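## Task

Push C5 most of the way down and keep it there while playing C3, then D#3, then G3, in that order; only after that may C5 come back up. The keyboard goes from C3 at the player's left end to C5 at the player's right end. A key counts as played once it travels most of the way down, and there is no signal that it did. The run fails on a wrong note, on any note played a second time, on two keys sounding at the very same moment, or on any note after the final one. The result must not depend on the robot still holding something at the end.

## Robot and tools

ROBOT. Two arms, left_arm and right_arm, face each other across a table; left_arm's base is on the +y side. Both carry an identical five-finger right hand (not mirrored), so every hand axis and number means the same on each. A sensible plan: one arm holds C5 down with a fingertip while the other arm taps the melody keys one at a time, never two together.

SCENE FRAME. Metres, origin on the table surface halfway between the arm bases, +z up. The state line (left_arm: ... | right_arm: ...) reports each hand point's position, orientation as a wxyz quaternion, and linear (m/s) and angular (rad/s) velocity in this frame. Printed positions can be somewhat wrong when an arm is stretched out.

HAND POINT. A point fixed to the palm, 0.05 m in front of it, where index pad and thumb tip would meet in a pinch. Its own axes: +z runs along straightened fingers, +y points out of the palm, +x crosses the palm toward the little finger (away from the thumb). Straight fingertips lie 0.06 to 0.07 m past the point along +z. A wrist bracket on the little-finger side sits 0.03 m beyond the point along +y and 0.11 m out across the palm; it can collide with keys or the other arm.

ROW FORMAT. Every command row has 28 numbers, each in [-1, 1], always for both arms: first left_arm dx, dy, dz, rx, ry, rz, then left_gripper little, ring, middle, index, thumb_bend, thumb_turn, force_limit, speed; then the same 14 for right_arm and right_gripper. dx..rz are a relative offset, not a pose: measured from where the hand point was at the start of the action (for a call's first action, the last pose a result showed), expressed in the hand point's own axes. Scale: 1.0 equals 0.6 m or 180 degrees; rx, ry, rz form a single rotation vector. All rows of one action share that same start, so rows do not accumulate. Zeros keep an arm where it began. Finger numbers are absolute targets: +1 straight, -1 curled into the palm; thumb_bend +1 straight, -1 fully bent; thumb_turn +1 beside the palm, -1 across in front of it. A pinch is roughly index -0.22, thumb_bend -0.75, thumb_turn -0.57. force_limit runs from about 0 N (-1) to 10 N (+1) at the fingertip, 15 N for thumb motors, and only limits closing. speed runs from near zero (-1) to full (+1, whole travel in 0.6 s). There is no 'unchanged' value: resend the hand's previous eight numbers, or before any, its hand_measured six plus hand_force_limit and hand_speed.

LIMITS ON MOTION. Each step the commanded pose is clipped to at most 100 mm and 16 degrees from the measured one, so big offsets need several actions. Motion trails commands by about 0.17 s. Elbows stop just before straight.

TOOLS.
execute_actions(actions): a list of actions; each action is a table of up to 15 rows, one per 1/30 s step, and a short table repeats its final row to fill 15 steps (0.5 s). An empty list just returns state and images.
move(target, speed, stop_force, blocking): target is one 28-number row, offsets from the pose in the latest result showing one. Each hand point travels in a straight line; both paths finish together, lasting 0.5 to 10 s. speed is the top path speed in m/s, 0.002 to 0.5 (default 0.25); rotation up to twice that in rad/s. stop_force, 9 to 40 N for both arms, ends an arm's path when its wrist sensor feels that much extra push opposite the motion for two steps; the arm then backs off two steps and holds. Use it only with slow moves and without rotation, and omit it when lifting off a surface. blocking=false returns after 0.5 s while motion continues (not allowed with stop_force); check with wait(0) and do not send other motions until it ends. The result adds a move: line: done, off_target, moving, held, fault or contact per arm, with limits=paced (pose clipped) or limits=held (steps blocked), plus each hand point's remaining distance.
wait(seconds): 0 to 10; arms hold their last command; returns early if a move finishes.
stop(): brakes a running move.
zoom_image(camera, region): region [x0, y0, x1, y1] pixels, at most 504 by 504, from cam_high, cam_low, cam_left_wrist or cam_right_wrist (all 896x504).
show_instructions(): reference pages only.
finished_scene(scene): ends the given scene number after the last command is held; irreversible.

RESULT LINES. Hand target: where the controller is currently driving each hand point. pose unreachable: a clearance check altered or blocked that arm. hand_measured, hand_stopped_by (moving, target, force, stalled, fault), hand_load_n (positive pushes the finger open) list six motors in command order. Wrist force and Wrist torque are in the end effector's own axes, with offsets up to about 4 N, noise, and saturation near 50 N; a press on a key shows as force back toward the arm. MOTOR HOT warns from 70 °C; OVER-TEMPERATURE FAULT means brakes until cooled.

AVOID. The arms are stiff: commanding even slightly past a firm contact can trip a fault. A joint torque at its limit (138 N m for shoulder and elbow joints, 25.7 N m for wrist joints) or 150 N external force halts that arm for 10 seconds and discards the rest of the call. Press keys with modest, slow offsets. Never let the arms collide or push on each other with any part. Do not knock anything off the table. Between replies the simulation keeps running with the last command held, so an arm meant to stay put should get the offset back to its intended pose first, then zeros.

Each tool is called after ">>>" as name([rows], argument=value, ...), one row to a line, values as JSON.

Reference images:

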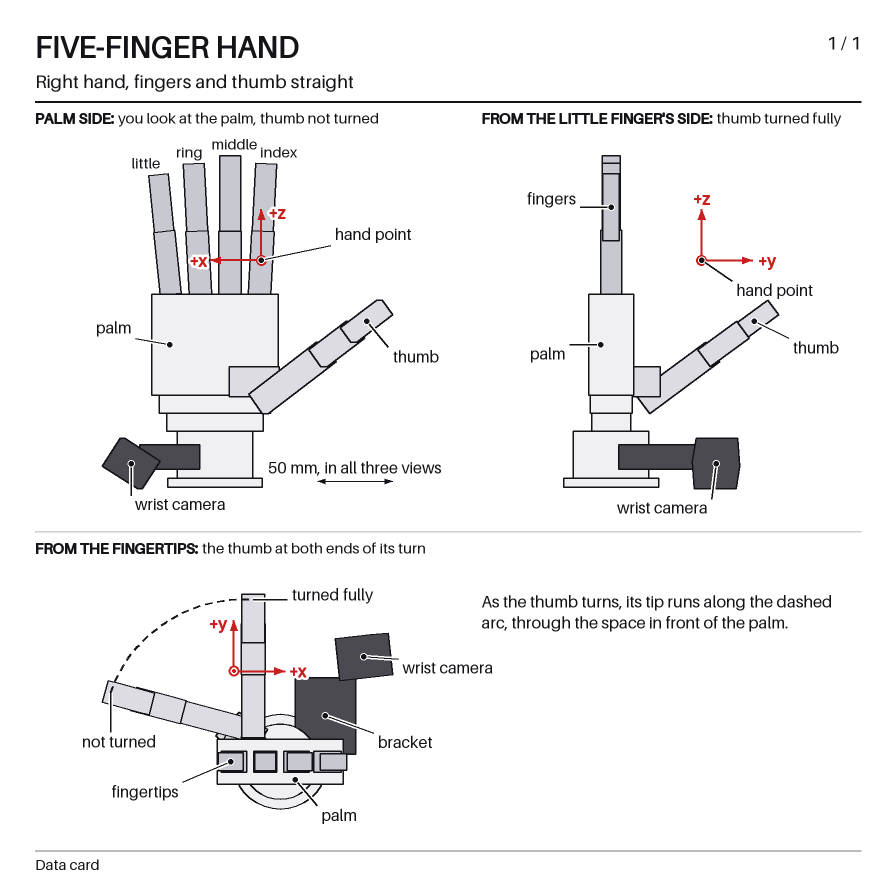

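## Session

>>> execute_actions(actions=[])

Scene clock: 0.00 s.
left_arm: end_effector_position=(+0.3274, +0.4653, +0.4836) hand_measured=(+1.000, +1.000, +1.000, +1.000, +1.000, +1.000) hand_load_n=(+0.0, +0.0, +0.0, +0.0, +0.0, +0.0) hand_stopped_by=(target, target, target, target, target, target) hand_force_limit=0.00 hand_speed=-0.80 end_effector_quat_wxyz=(+0.013, +0.377, +0.926, +0.003) end_effector_velocity=(-0.000, -0.000, +0.000) end_effector_angular_velocity=(-0.000, -0.001, -0.001) | right_arm: end_effector_position=(+0.0724, -0.2174, +0.4816) hand_measured=(+1.000, +1.000, +1.000, +1.000, +1.000, +1.000) hand_load_n=(+0.0, +0.0, +0.0, +0.0, +0.0, +0.0) hand_stopped_by=(target, target, target, target, target, target) hand_force_limit=0.00 hand_speed=-0.80 end_effector_quat_wxyz=(+0.013, -0.394, +0.919, +0.007) end_effector_velocity=(+0.000, -0.000, -0.000) end_effector_angular_velocity=(-0.001, -0.002, +0.000)
Joint positions: left_arm=[ 0.529 -1.735  1.337  1.953  1.55  -1.864] | right_arm=[-1.215 -1.72   1.326  1.937  1.56  -1.87 ]
Joint velocities: left_arm=[-0.001 -0.    -0.    -0.    -0.     0.001] | right_arm=[ 0.    -0.    -0.    -0.001  0.002 -0.   ]
Wrist force (N, on the end effector, along its own x y z axes, offset not removed): no reading
Wrist torque (N m, same axes, about the end effector's origin, offset not removed): no reading
Hand target (left_arm): +0.327, +0.465, +0.484; +0.013, +0.377, +0.926, +0.003
Hand target (right_arm): +0.072, -0.217, +0.482; +0.013, -0.394, +0.919, +0.007

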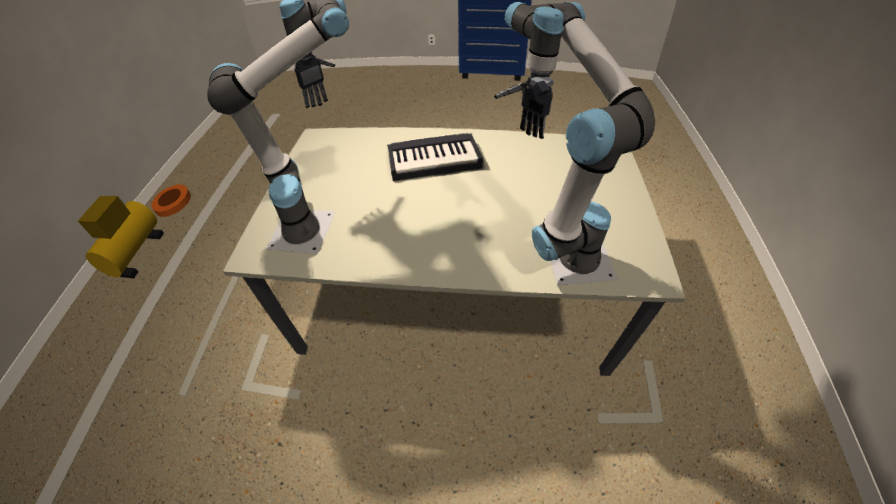

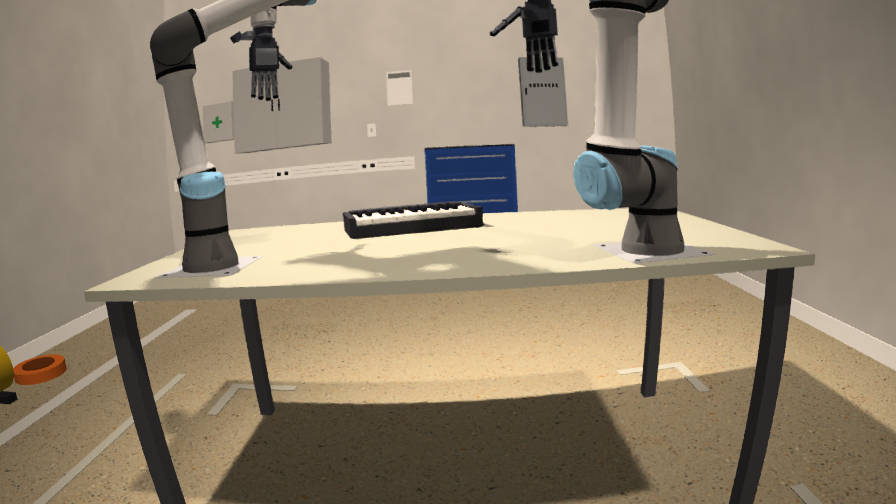

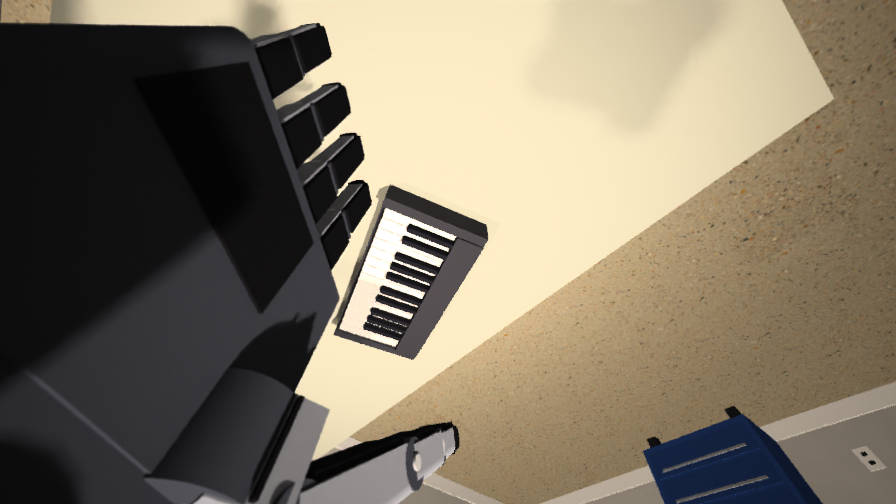

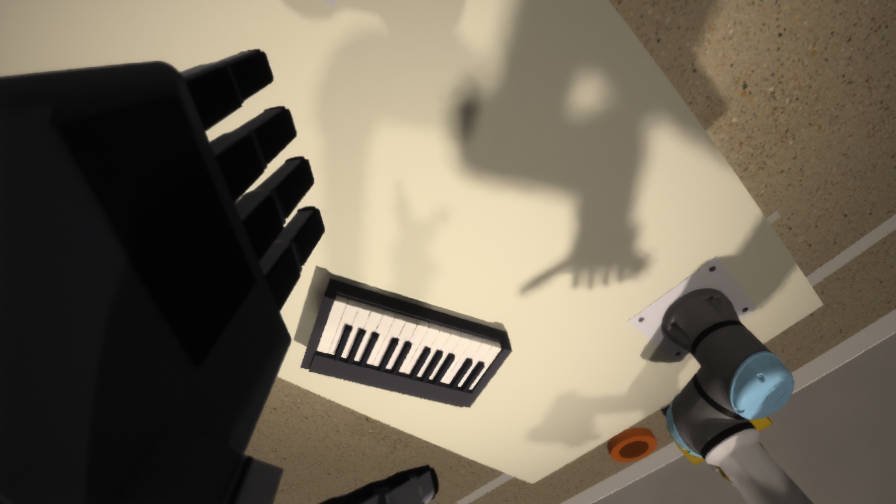

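>>> zoom_image(camera="cam_high", region=[360, 110, 520, 200])

>>> zoom_image(camera="cam_right_wrist", region=[280, 250, 540, 420])

Region (360, 110, 520, 200) of cam_high's 896x504 image, scaled by 3.150, with more detail than that image has; it fills the top 284 rows of this view, and the rest is white.

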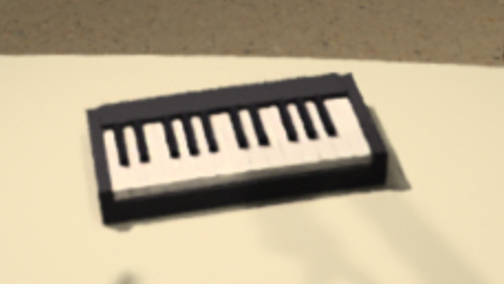

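Region (280, 250, 540, 420) of cam_right_wrist's 896x504 image, scaled by 1.938, with more detail than that image has; it fills the top 330 rows of this view, and the rest is white.

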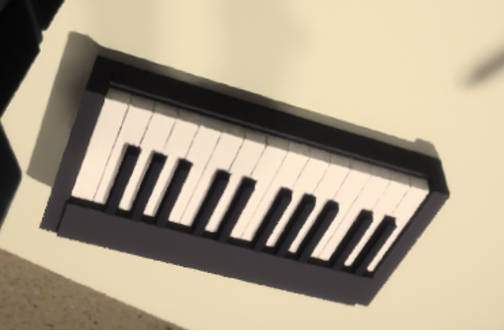

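>>> move(target=[-0.219,-0.217,0.383,0,0,-0.344,-1,-1,-1,1,1,1,0,0.5, -0.602,-0.228,0.383,0,0,0.156,1,-1,-1,-1,1,1,0,0.5], speed=0.3)

Scene clock: 56.43 s.
left_arm: end_effector_position=(+0.3356, +0.2794, +0.2547) hand_measured=(-1.000, -1.000, -1.000, +1.000, +1.000, +1.000) hand_load_n=(+0.0, +0.0, +0.0, +0.0, +0.0, +0.0) hand_stopped_by=(target, target, target, target, target, target) hand_force_limit=0.00 hand_speed=0.50 end_effector_quat_wxyz=(-0.013, +0.152, -0.988, +0.004) end_effector_velocity=(+0.000, -0.001, -0.001) end_effector_angular_velocity=(+0.001, -0.000, +0.004) | right_arm: end_effector_position=(+0.4244, -0.0451, +0.2620) hand_measured=(+1.000, -1.000, -1.000, -1.000, +1.000, +1.000) hand_load_n=(+0.0, +0.0, +0.0, +0.0, +0.0, +0.0) hand_stopped_by=(target, target, target, target, target, target) hand_force_limit=0.00 hand_speed=0.50 end_effector_quat_wxyz=(+0.012, -0.159, +0.987, +0.010) end_effector_velocity=(+0.003, +0.001, -0.001) end_effector_angular_velocity=(-0.002, +0.001, -0.002)
Joint positions: left_arm=[ 0.391 -1.278  1.44   1.395  1.548 -3.083] | right_arm=[-1.23  -0.893  0.843  1.592  1.56  -1.395]
Joint velocities: left_arm=[-0.     0.004 -0.001 -0.002 -0.    -0.005] | right_arm=[ 0.001  0.011 -0.016  0.008  0.001  0.003]
Wrist force (N, on the end effector, along its own x y z axes, offset not removed): left_arm=[-0.6 1.4 0.9] | right_arm=[3.2 0.4 -4.7]
Wrist torque (N m, same axes, about the end effector's origin, offset not removed): left_arm=[0.21 -0.09 -0.08] | right_arm=[0.30 -0.14 0.38]
Hand target (left_arm): +0.336, +0.279, +0.255; +0.013, -0.153, +0.988, -0.004
Hand target (right_arm): +0.425, -0.045, +0.262; +0.011, -0.159, +0.987, +0.010
Off the commanded pose (left_arm): 0.001 m, 0 deg.
Off the commanded pose (right_arm): 0.001 m, 0 deg.
move: done

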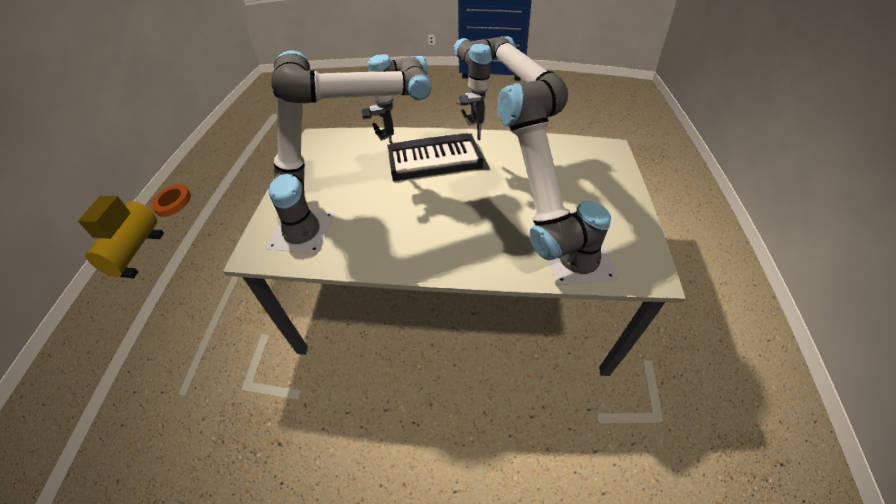

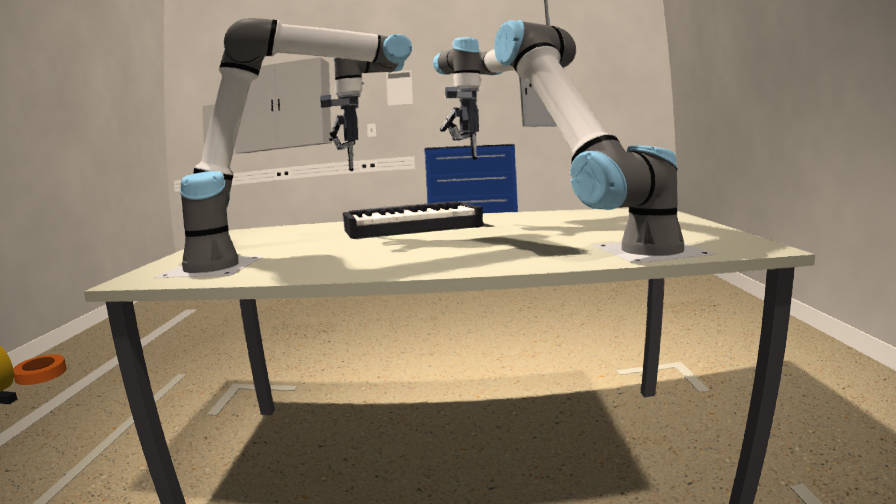

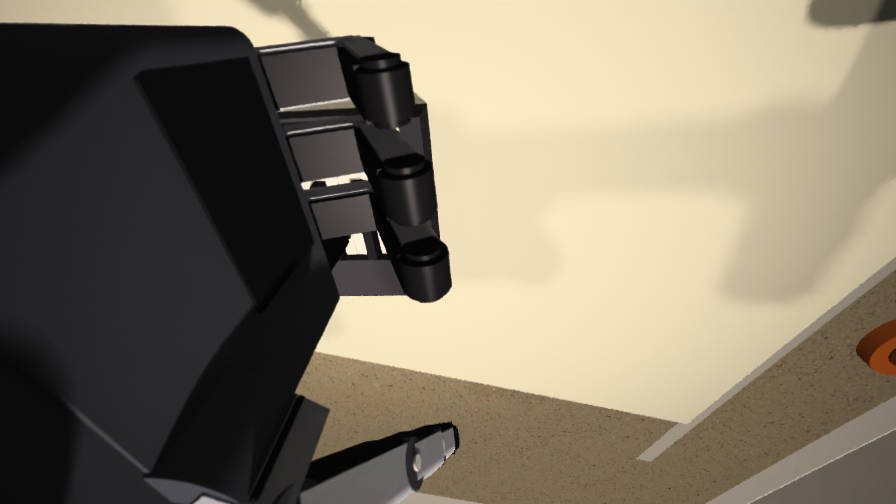

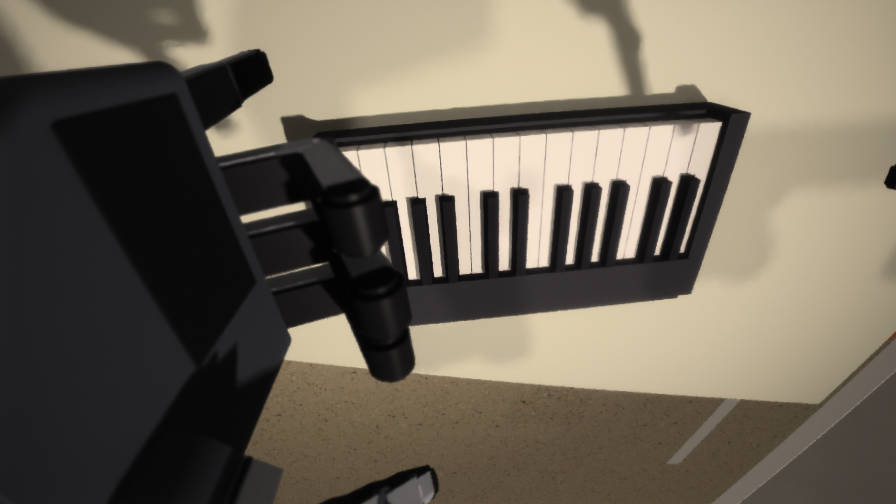

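>>> move(target=[-0.153,-0.012,0.158,0,0,0,1,-1,-1,-1,1,1,0,0.5, -0.15,0,0.17,0,0,0,1,-1,-1,-1,1,1,0,0.5], speed=0.2)

Scene clock: 124.87 s.
left_arm: end_effector_position=(+0.4275, +0.2998, +0.1622) hand_measured=(+1.000, -1.000, -1.000, -1.000, +1.000, +1.000) hand_load_n=(+0.0, +0.0, +0.0, +0.0, +0.0, +0.0) hand_stopped_by=(target, target, target, target, target, target) hand_force_limit=0.00 hand_speed=0.50 end_effector_quat_wxyz=(-0.013, +0.152, -0.988, +0.004) end_effector_velocity=(+0.002, -0.000, -0.002) end_effector_angular_velocity=(+0.000, +0.001, -0.002) | right_arm: end_effector_position=(+0.5115, -0.0146, +0.1624) hand_measured=(+1.000, -1.000, -1.000, -1.000, +1.000, +1.000) hand_load_n=(+0.0, +0.0, +0.0, +0.0, +0.0, +0.0) hand_stopped_by=(target, target, target, target, target, target) hand_force_limit=0.00 hand_speed=0.50 end_effector_quat_wxyz=(+0.012, -0.159, +0.987, +0.010) end_effector_velocity=(+0.002, +0.001, -0.001) end_effector_angular_velocity=(-0.003, +0.001, +0.000)
Joint positions: left_arm=[ 0.6   -1.106  1.439  1.22   1.551 -2.873] | right_arm=[-1.253 -0.585  0.543  1.584  1.559 -1.417]
Joint velocities: left_arm=[ 0.003  0.004 -0.002 -0.002  0.     0.004] | right_arm=[-0.     0.013 -0.021  0.011  0.002 -0.001]
Wrist force (N, on the end effector, along its own x y z axes, offset not removed): left_arm=[-1.1 1.9 0.2] | right_arm=[1.6 0.7 -1.5]
Wrist torque (N m, same axes, about the end effector's origin, offset not removed): left_arm=[0.27 0.09 -0.20] | right_arm=[0.25 -0.11 0.28]
Hand target (left_arm): +0.428, +0.300, +0.162; +0.013, -0.152, +0.988, -0.004
Hand target (right_arm): +0.512, -0.014, +0.162; +0.012, -0.159, +0.987, +0.010
Off the commanded pose (left_arm): 0.000 m, 0 deg.
Off the commanded pose (right_arm): 0.000 m, 0 deg.
move: done

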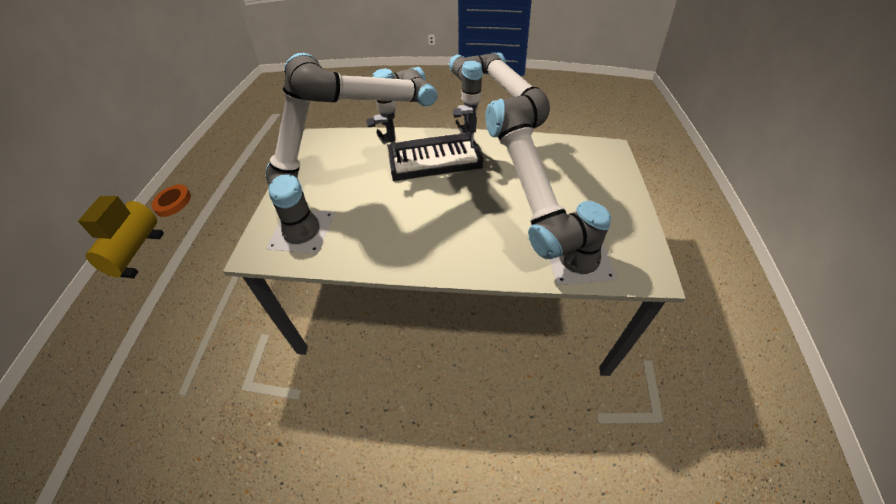

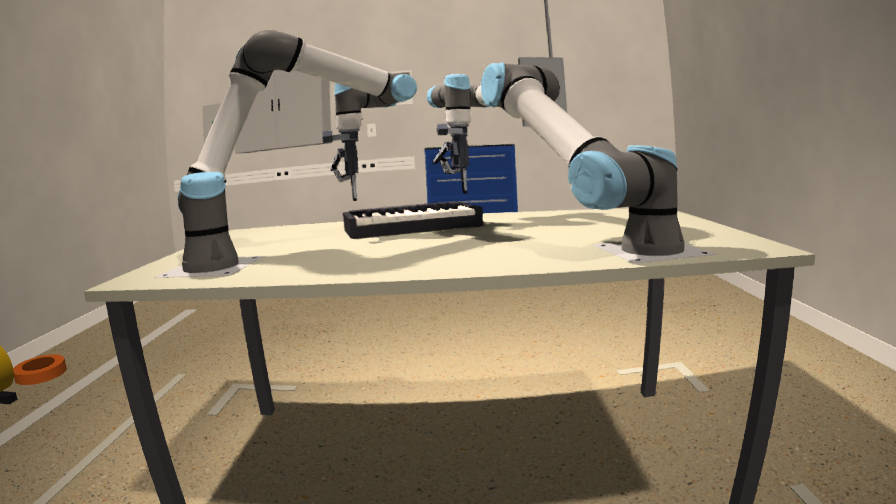

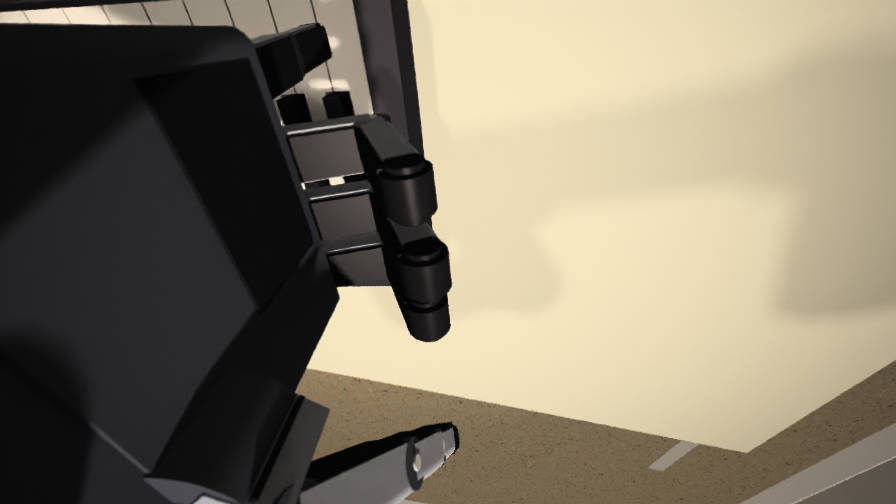

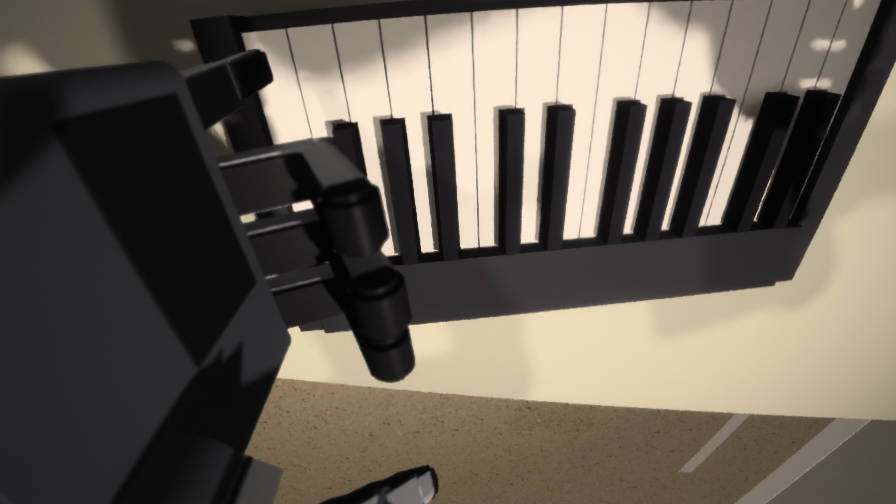

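>>> zoom_image(camera="cam_low", region=[310, 140, 510, 250])

Region (310, 140, 510, 250) of cam_low's 896x504 image, scaled by 2.520, with more detail than that image has; it fills the top 277 rows of this view, and the rest is white.

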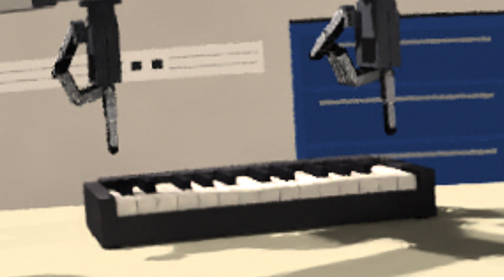

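>>> move(target=[0,0,0.05,0,0,0,1,-1,-1,-1,1,1,0,0.5, 0.013,-0.02,0.05,0,0,0,1,-1,-1,-1,1,1,0,0.5], speed=0.08)

>>> zoom_image(camera="cam_right_wrist", region=[150, 0, 400, 140])

>>> zoom_image(camera="cam_left_wrist", region=[200, 0, 450, 140])

>>> zoom_image(camera="cam_low", region=[330, 160, 500, 250])

Scene clock: 142.83 s.
left_arm: end_effector_position=(+0.4282, +0.2997, +0.1325) hand_measured=(+1.000, -1.000, -1.000, -1.000, +1.000, +1.000) hand_load_n=(+0.0, +0.0, +0.0, +0.0, +0.0, +0.0) hand_stopped_by=(target, target, target, target, target, target) hand_force_limit=0.00 hand_speed=0.50 end_effector_quat_wxyz=(-0.012, +0.152, -0.988, +0.004) end_effector_velocity=(+0.000, -0.001, -0.002) end_effector_angular_velocity=(-0.002, -0.001, -0.001) | right_arm: end_effector_position=(+0.5085, -0.0276, +0.1323) hand_measured=(+1.000, -1.000, -1.000, -1.000, +1.000, +1.000) hand_load_n=(+0.0, +0.0, +0.0, +0.0, +0.0, +0.0) hand_stopped_by=(target, target, target, target, target, target) hand_force_limit=0.00 hand_speed=0.50 end_effector_quat_wxyz=(+0.012, -0.159, +0.987, +0.010) end_effector_velocity=(-0.001, -0.001, -0.002) end_effector_angular_velocity=(+0.002, -0.000, -0.000)
Joint positions: left_arm=[ 0.601 -1.079  1.48   1.153  1.551 -2.872] | right_arm=[-1.269 -0.626  0.697  1.472  1.559 -1.433]
Joint velocities: left_arm=[-0.     0.002  0.003 -0.006  0.     0.   ] | right_arm=[-0.002 -0.005  0.015 -0.012 -0.002 -0.002]
Wrist force (N, on the end effector, along its own x y z axes, offset not removed): left_arm=[-1.2 0.8 0.1] | right_arm=[-0.2 2.3 1.4]
Wrist torque (N m, same axes, about the end effector's origin, offset not removed): left_arm=[0.19 0.09 -0.17] | right_arm=[0.21 -0.04 0.12]
Hand target (left_arm): +0.428, +0.300, +0.132; +0.013, -0.152, +0.988, -0.004
Hand target (right_arm): +0.508, -0.028, +0.132; +0.012, -0.159, +0.987, +0.010
Off the commanded pose (left_arm): 0.000 m, 0 deg.
Off the commanded pose (right_arm): 0.000 m, 0 deg.
move: done

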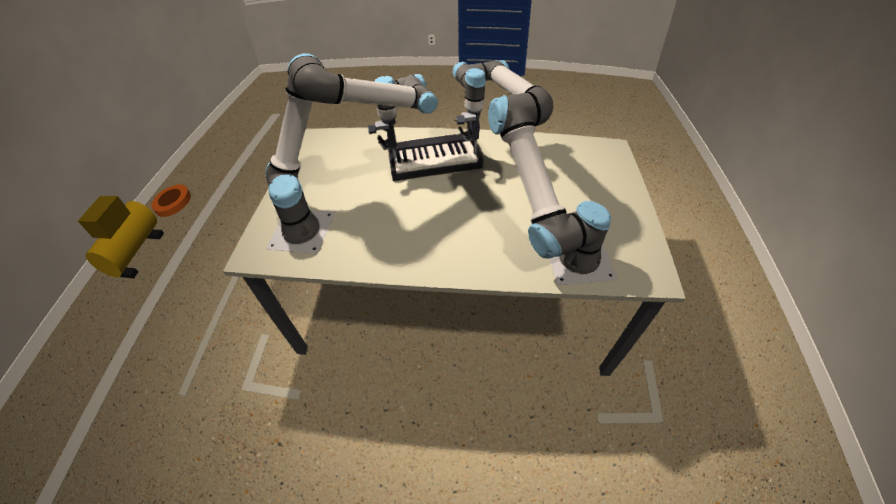

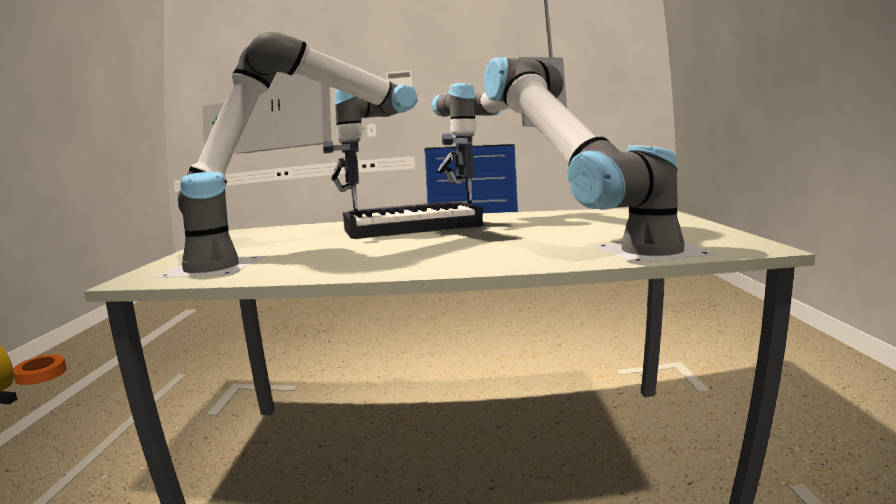

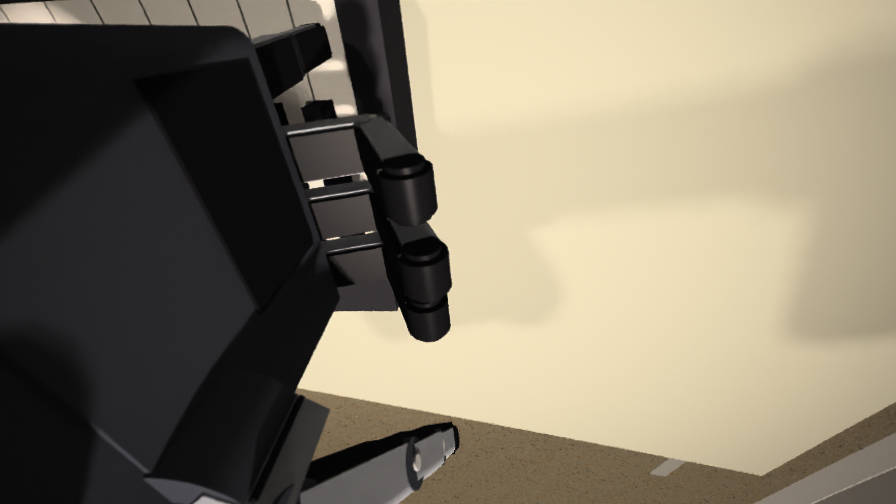

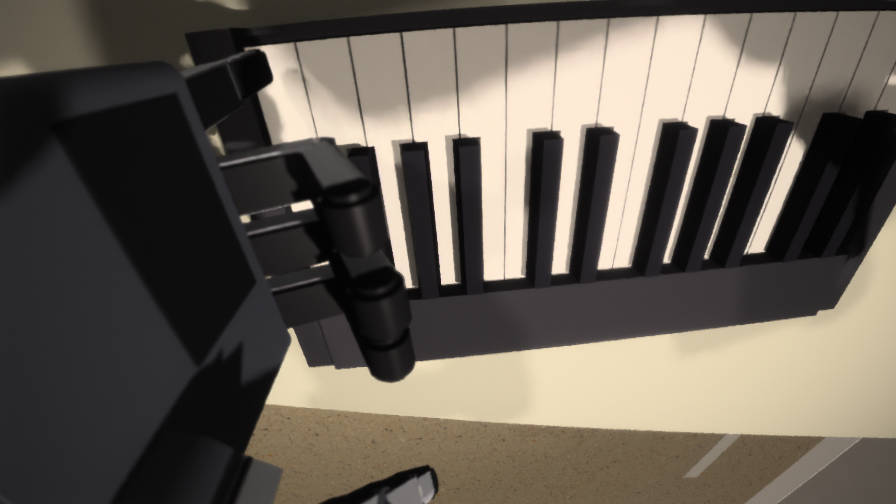

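Region (150, 0, 400, 140) of cam_right_wrist's 896x504 image, scaled by 2.016, with more detail than that image has; it fills the top 282 rows of this view, and the rest is white.

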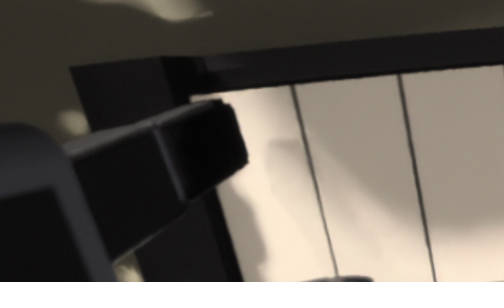

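Region (200, 0, 450, 140) of cam_left_wrist's 896x504 image, scaled by 2.016, with more detail than that image has; it fills the top 282 rows of this view, and the rest is white.

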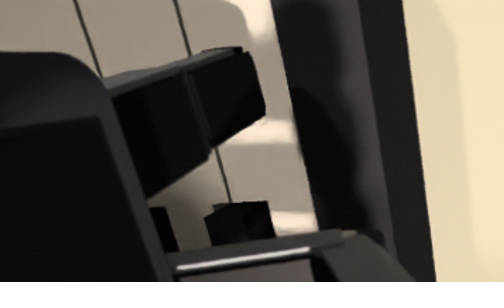

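Region (330, 160, 500, 250) of cam_low's 896x504 image, scaled by 2.965, with more detail than that image has; it fills the top 267 rows of this view, and the rest is white.

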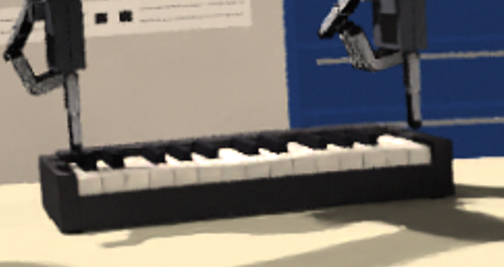

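>>> move(target=[0,-0.01,0.018,0,0,0,1,-1,-1,-1,1,1,0,0.5, -0.013,0.005,0.018,0,0,0,1,-1,-1,-1,1,1,0,0.5], speed=0.04)

>>> zoom_image(camera="cam_right_wrist", region=[150, 0, 400, 140])

>>> zoom_image(camera="cam_left_wrist", region=[200, 0, 450, 140])

>>> zoom_image(camera="cam_low", region=[335, 180, 495, 245])

Scene clock: 159.03 s.
left_arm: end_effector_position=(+0.4302, +0.2941, +0.1220) hand_measured=(+1.000, -1.000, -1.000, -1.000, +1.000, +1.000) hand_load_n=(+0.0, +0.0, +0.0, +0.0, +0.0, +0.0) hand_stopped_by=(target, target, target, target, target, target) hand_force_limit=0.00 hand_speed=0.50 end_effector_quat_wxyz=(-0.012, +0.152, -0.988, +0.004) end_effector_velocity=(+0.000, -0.001, -0.002) end_effector_angular_velocity=(-0.001, -0.000, +0.001) | right_arm: end_effector_position=(+0.5149, -0.0222, +0.1220) hand_measured=(+1.000, -1.000, -1.000, -1.000, +1.000, +1.000) hand_load_n=(+0.0, +0.0, +0.0, +0.0, +0.0, +0.0) hand_stopped_by=(target, target, target, target, target, target) hand_force_limit=0.00 hand_speed=0.50 end_effector_quat_wxyz=(+0.012, -0.159, +0.987, +0.010) end_effector_velocity=(+0.002, +0.000, -0.002) end_effector_angular_velocity=(-0.003, +0.001, -0.000)
Joint positions: left_arm=[ 0.599 -1.058  1.475  1.136  1.551 -2.875] | right_arm=[-1.266 -0.591  0.657  1.476  1.559 -1.43 ]
Joint velocities: left_arm=[-0.     0.003 -0.001 -0.003  0.001 -0.001] | right_arm=[ 0.     0.008 -0.011  0.004  0.002  0.001]
Wrist force (N, on the end effector, along its own x y z axes, offset not removed): left_arm=[-1.3 2.3 0.4] | right_arm=[-1.1 0.4 5.2]
Wrist torque (N m, same axes, about the end effector's origin, offset not removed): left_arm=[0.34 0.06 -0.05] | right_arm=[-0.22 0.01 0.22]
Hand target (left_arm): +0.430, +0.294, +0.122; +0.012, -0.152, +0.988, -0.004
Hand target (right_arm): +0.515, -0.022, +0.122; +0.012, -0.159, +0.987, +0.010
Off the commanded pose (left_arm): 0.000 m, 0 deg.
Off the commanded pose (right_arm): 0.000 m, 0 deg.
move: done

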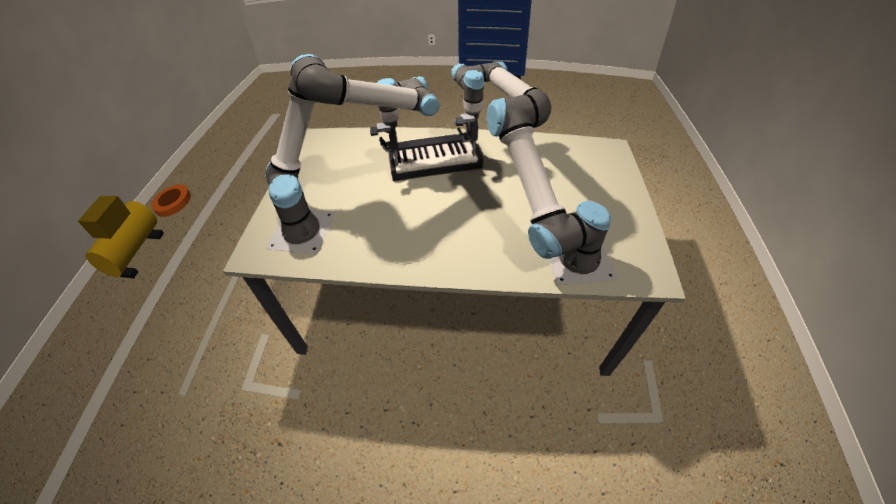

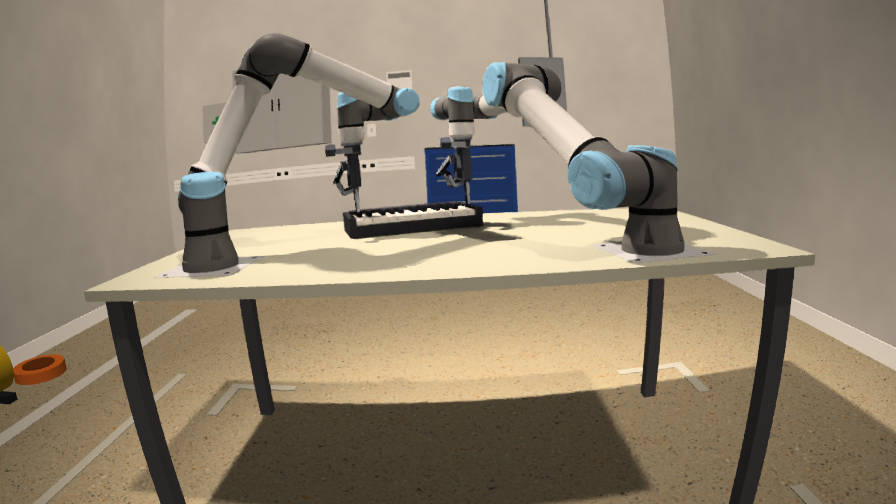

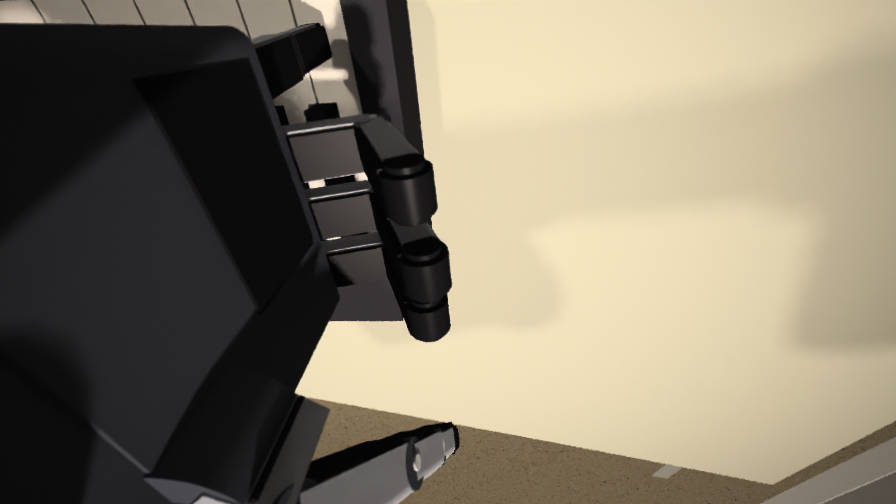

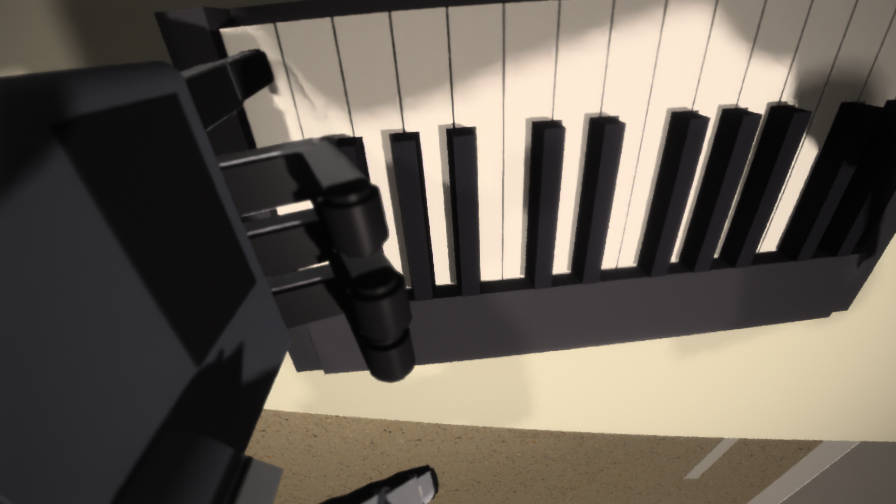

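Region (150, 0, 400, 140) of cam_right_wrist's 896x504 image, scaled by 2.016, with more detail than that image has; it fills the top 282 rows of this view, and the rest is white.

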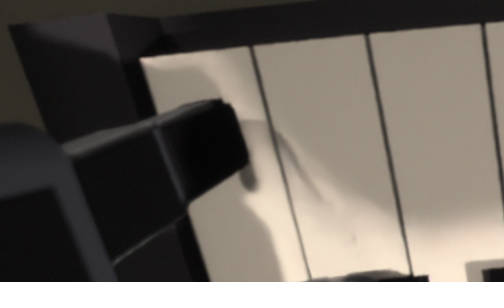

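Region (200, 0, 450, 140) of cam_left_wrist's 896x504 image, scaled by 2.016, with more detail than that image has; it fills the top 282 rows of this view, and the rest is white.

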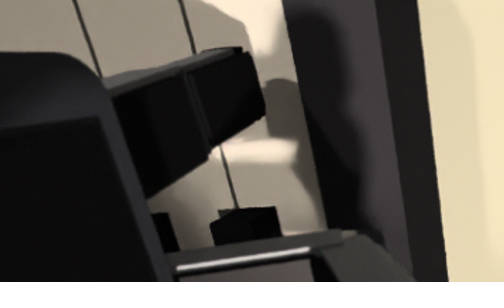

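Region (335, 180, 495, 245) of cam_low's 896x504 image, scaled by 3.150, with more detail than that image has; it fills the top 205 rows of this view, and the rest is white.

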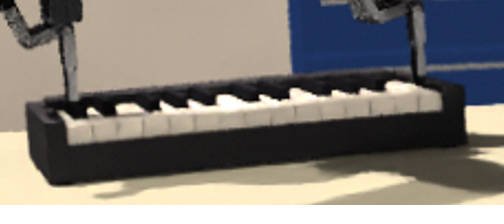

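>>> move(target=[0,0,0.005,0,0,0,1,-1,-1,-1,1,1,0,0.5, 0,-0.004,0.007,0,0,0,1,-1,-1,-1,1,1,0,0.5], speed=0.02)

>>> zoom_image(camera="cam_right_wrist", region=[150, 0, 400, 140])

>>> zoom_image(camera="cam_left_wrist", region=[200, 0, 450, 140])

>>> zoom_image(camera="cam_low", region=[430, 185, 500, 235])

Scene clock: 175.70 s.
left_arm: end_effector_position=(+0.4302, +0.2940, +0.1192) hand_measured=(+1.000, -1.000, -1.000, -1.000, +1.000, +1.000) hand_load_n=(+0.0, +0.0, +0.0, +0.0, +0.0, +0.0) hand_stopped_by=(target, target, target, target, target, target) hand_force_limit=0.00 hand_speed=0.50 end_effector_quat_wxyz=(-0.012, +0.152, -0.988, +0.004) end_effector_velocity=(+0.000, +0.000, -0.001) end_effector_angular_velocity=(+0.000, -0.000, -0.000) | right_arm: end_effector_position=(+0.5157, -0.0242, +0.1181) hand_measured=(+1.000, -1.000, -1.000, -1.000, +1.000, +1.000) hand_load_n=(+0.0, +0.0, +0.0, +0.0, +0.0, +0.0) hand_stopped_by=(target, target, target, target, target, target) hand_force_limit=0.00 hand_speed=0.50 end_effector_quat_wxyz=(+0.012, -0.159, +0.987, +0.010) end_effector_velocity=(+0.000, -0.001, -0.002) end_effector_angular_velocity=(+0.001, +0.001, -0.000)
Joint positions: left_arm=[ 0.598 -1.055  1.478  1.13   1.551 -2.875] | right_arm=[-1.269 -0.592  0.67   1.465  1.559 -1.433]
Joint velocities: left_arm=[ 0.     0.001  0.002 -0.003 -0.     0.001] | right_arm=[-0.002 -0.002  0.009 -0.007 -0.001 -0.002]
Wrist force (N, on the end effector, along its own x y z axes, offset not removed): left_arm=[-2.4 0.3 0.6] | right_arm=[-1.1 -2.6 -4.9]
Wrist torque (N m, same axes, about the end effector's origin, offset not removed): left_arm=[0.03 0.24 -0.19] | right_arm=[-0.03 0.38 0.12]
Hand target (left_arm): +0.430, +0.294, +0.119; +0.012, -0.152, +0.988, -0.004
Hand target (right_arm): +0.516, -0.024, +0.118; +0.012, -0.159, +0.987, +0.010
Off the commanded pose (left_arm): 0.000 m, 0 deg.
Off the commanded pose (right_arm): 0.000 m, 0 deg.
move: done

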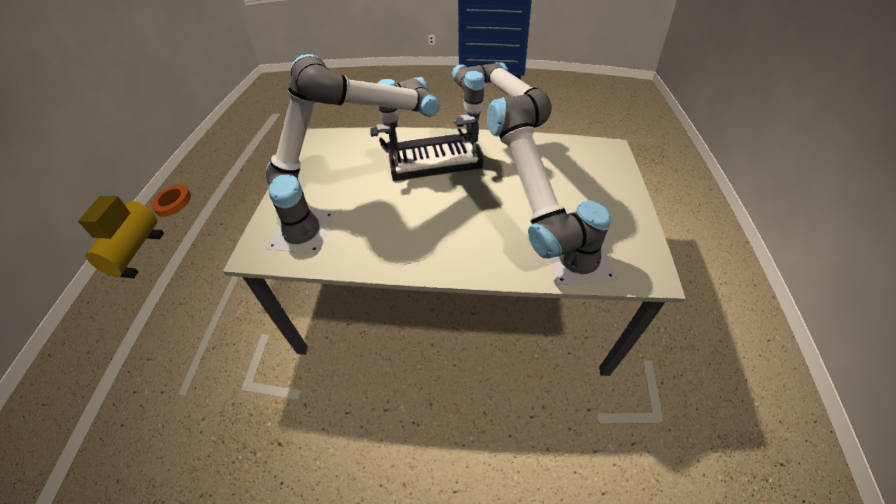

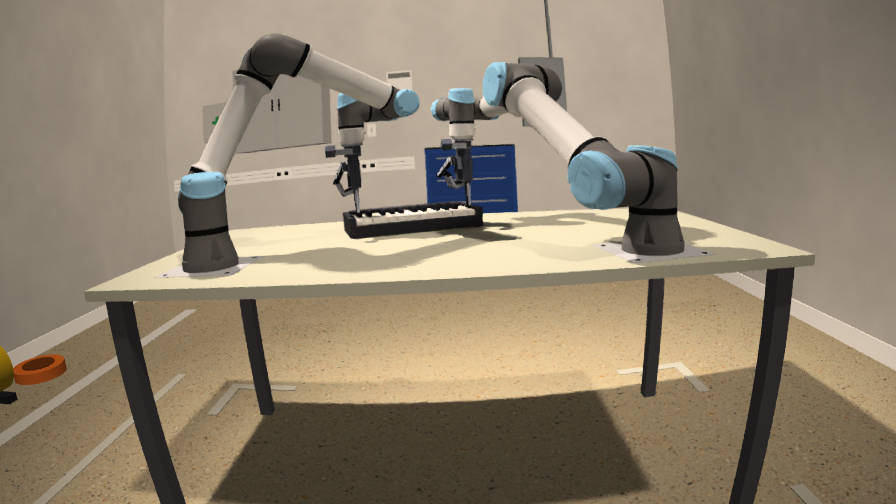

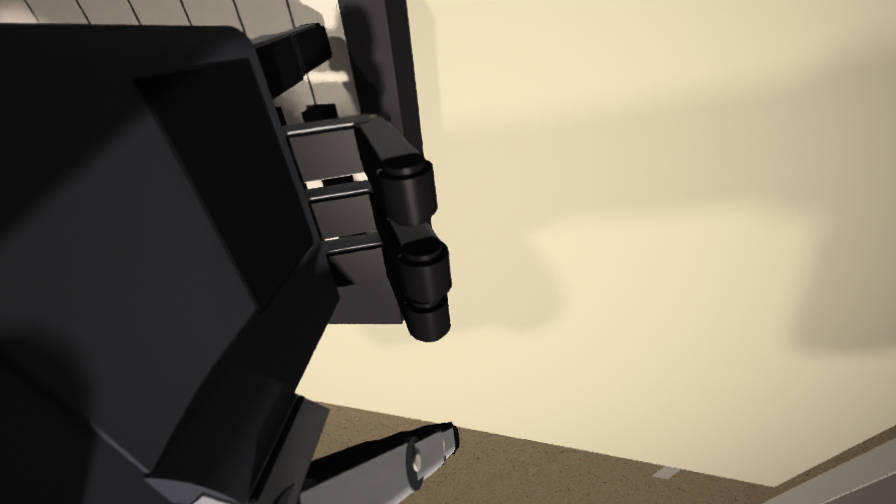

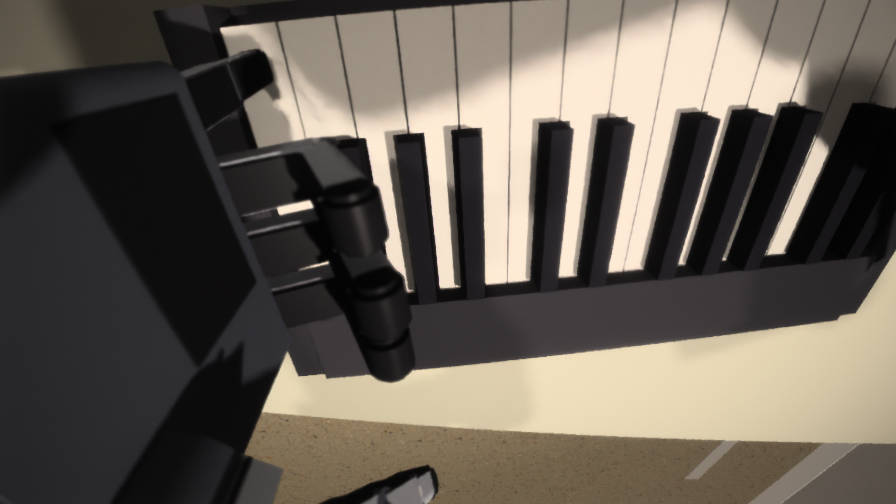

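Region (150, 0, 400, 140) of cam_right_wrist's 896x504 image, scaled by 2.016, with more detail than that image has; it fills the top 282 rows of this view, and the rest is white.

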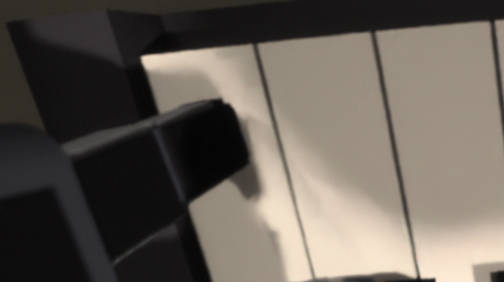

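Region (200, 0, 450, 140) of cam_left_wrist's 896x504 image, scaled by 2.016, with more detail than that image has; it fills the top 282 rows of this view, and the rest is white.

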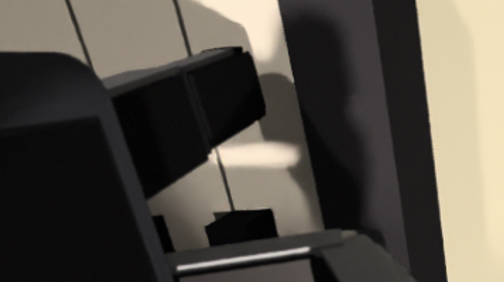

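Region (430, 185, 500, 235) of cam_low's 896x504 image, scaled by 7.200, with more detail than that image has; it fills the top 360 rows of this view, and the rest is white.

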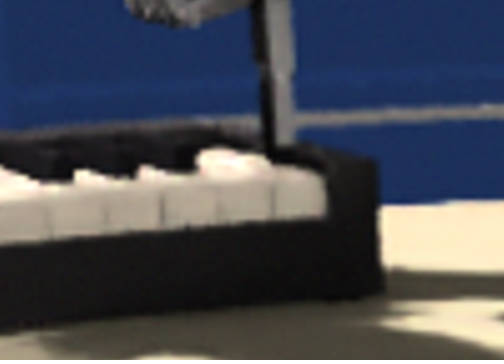

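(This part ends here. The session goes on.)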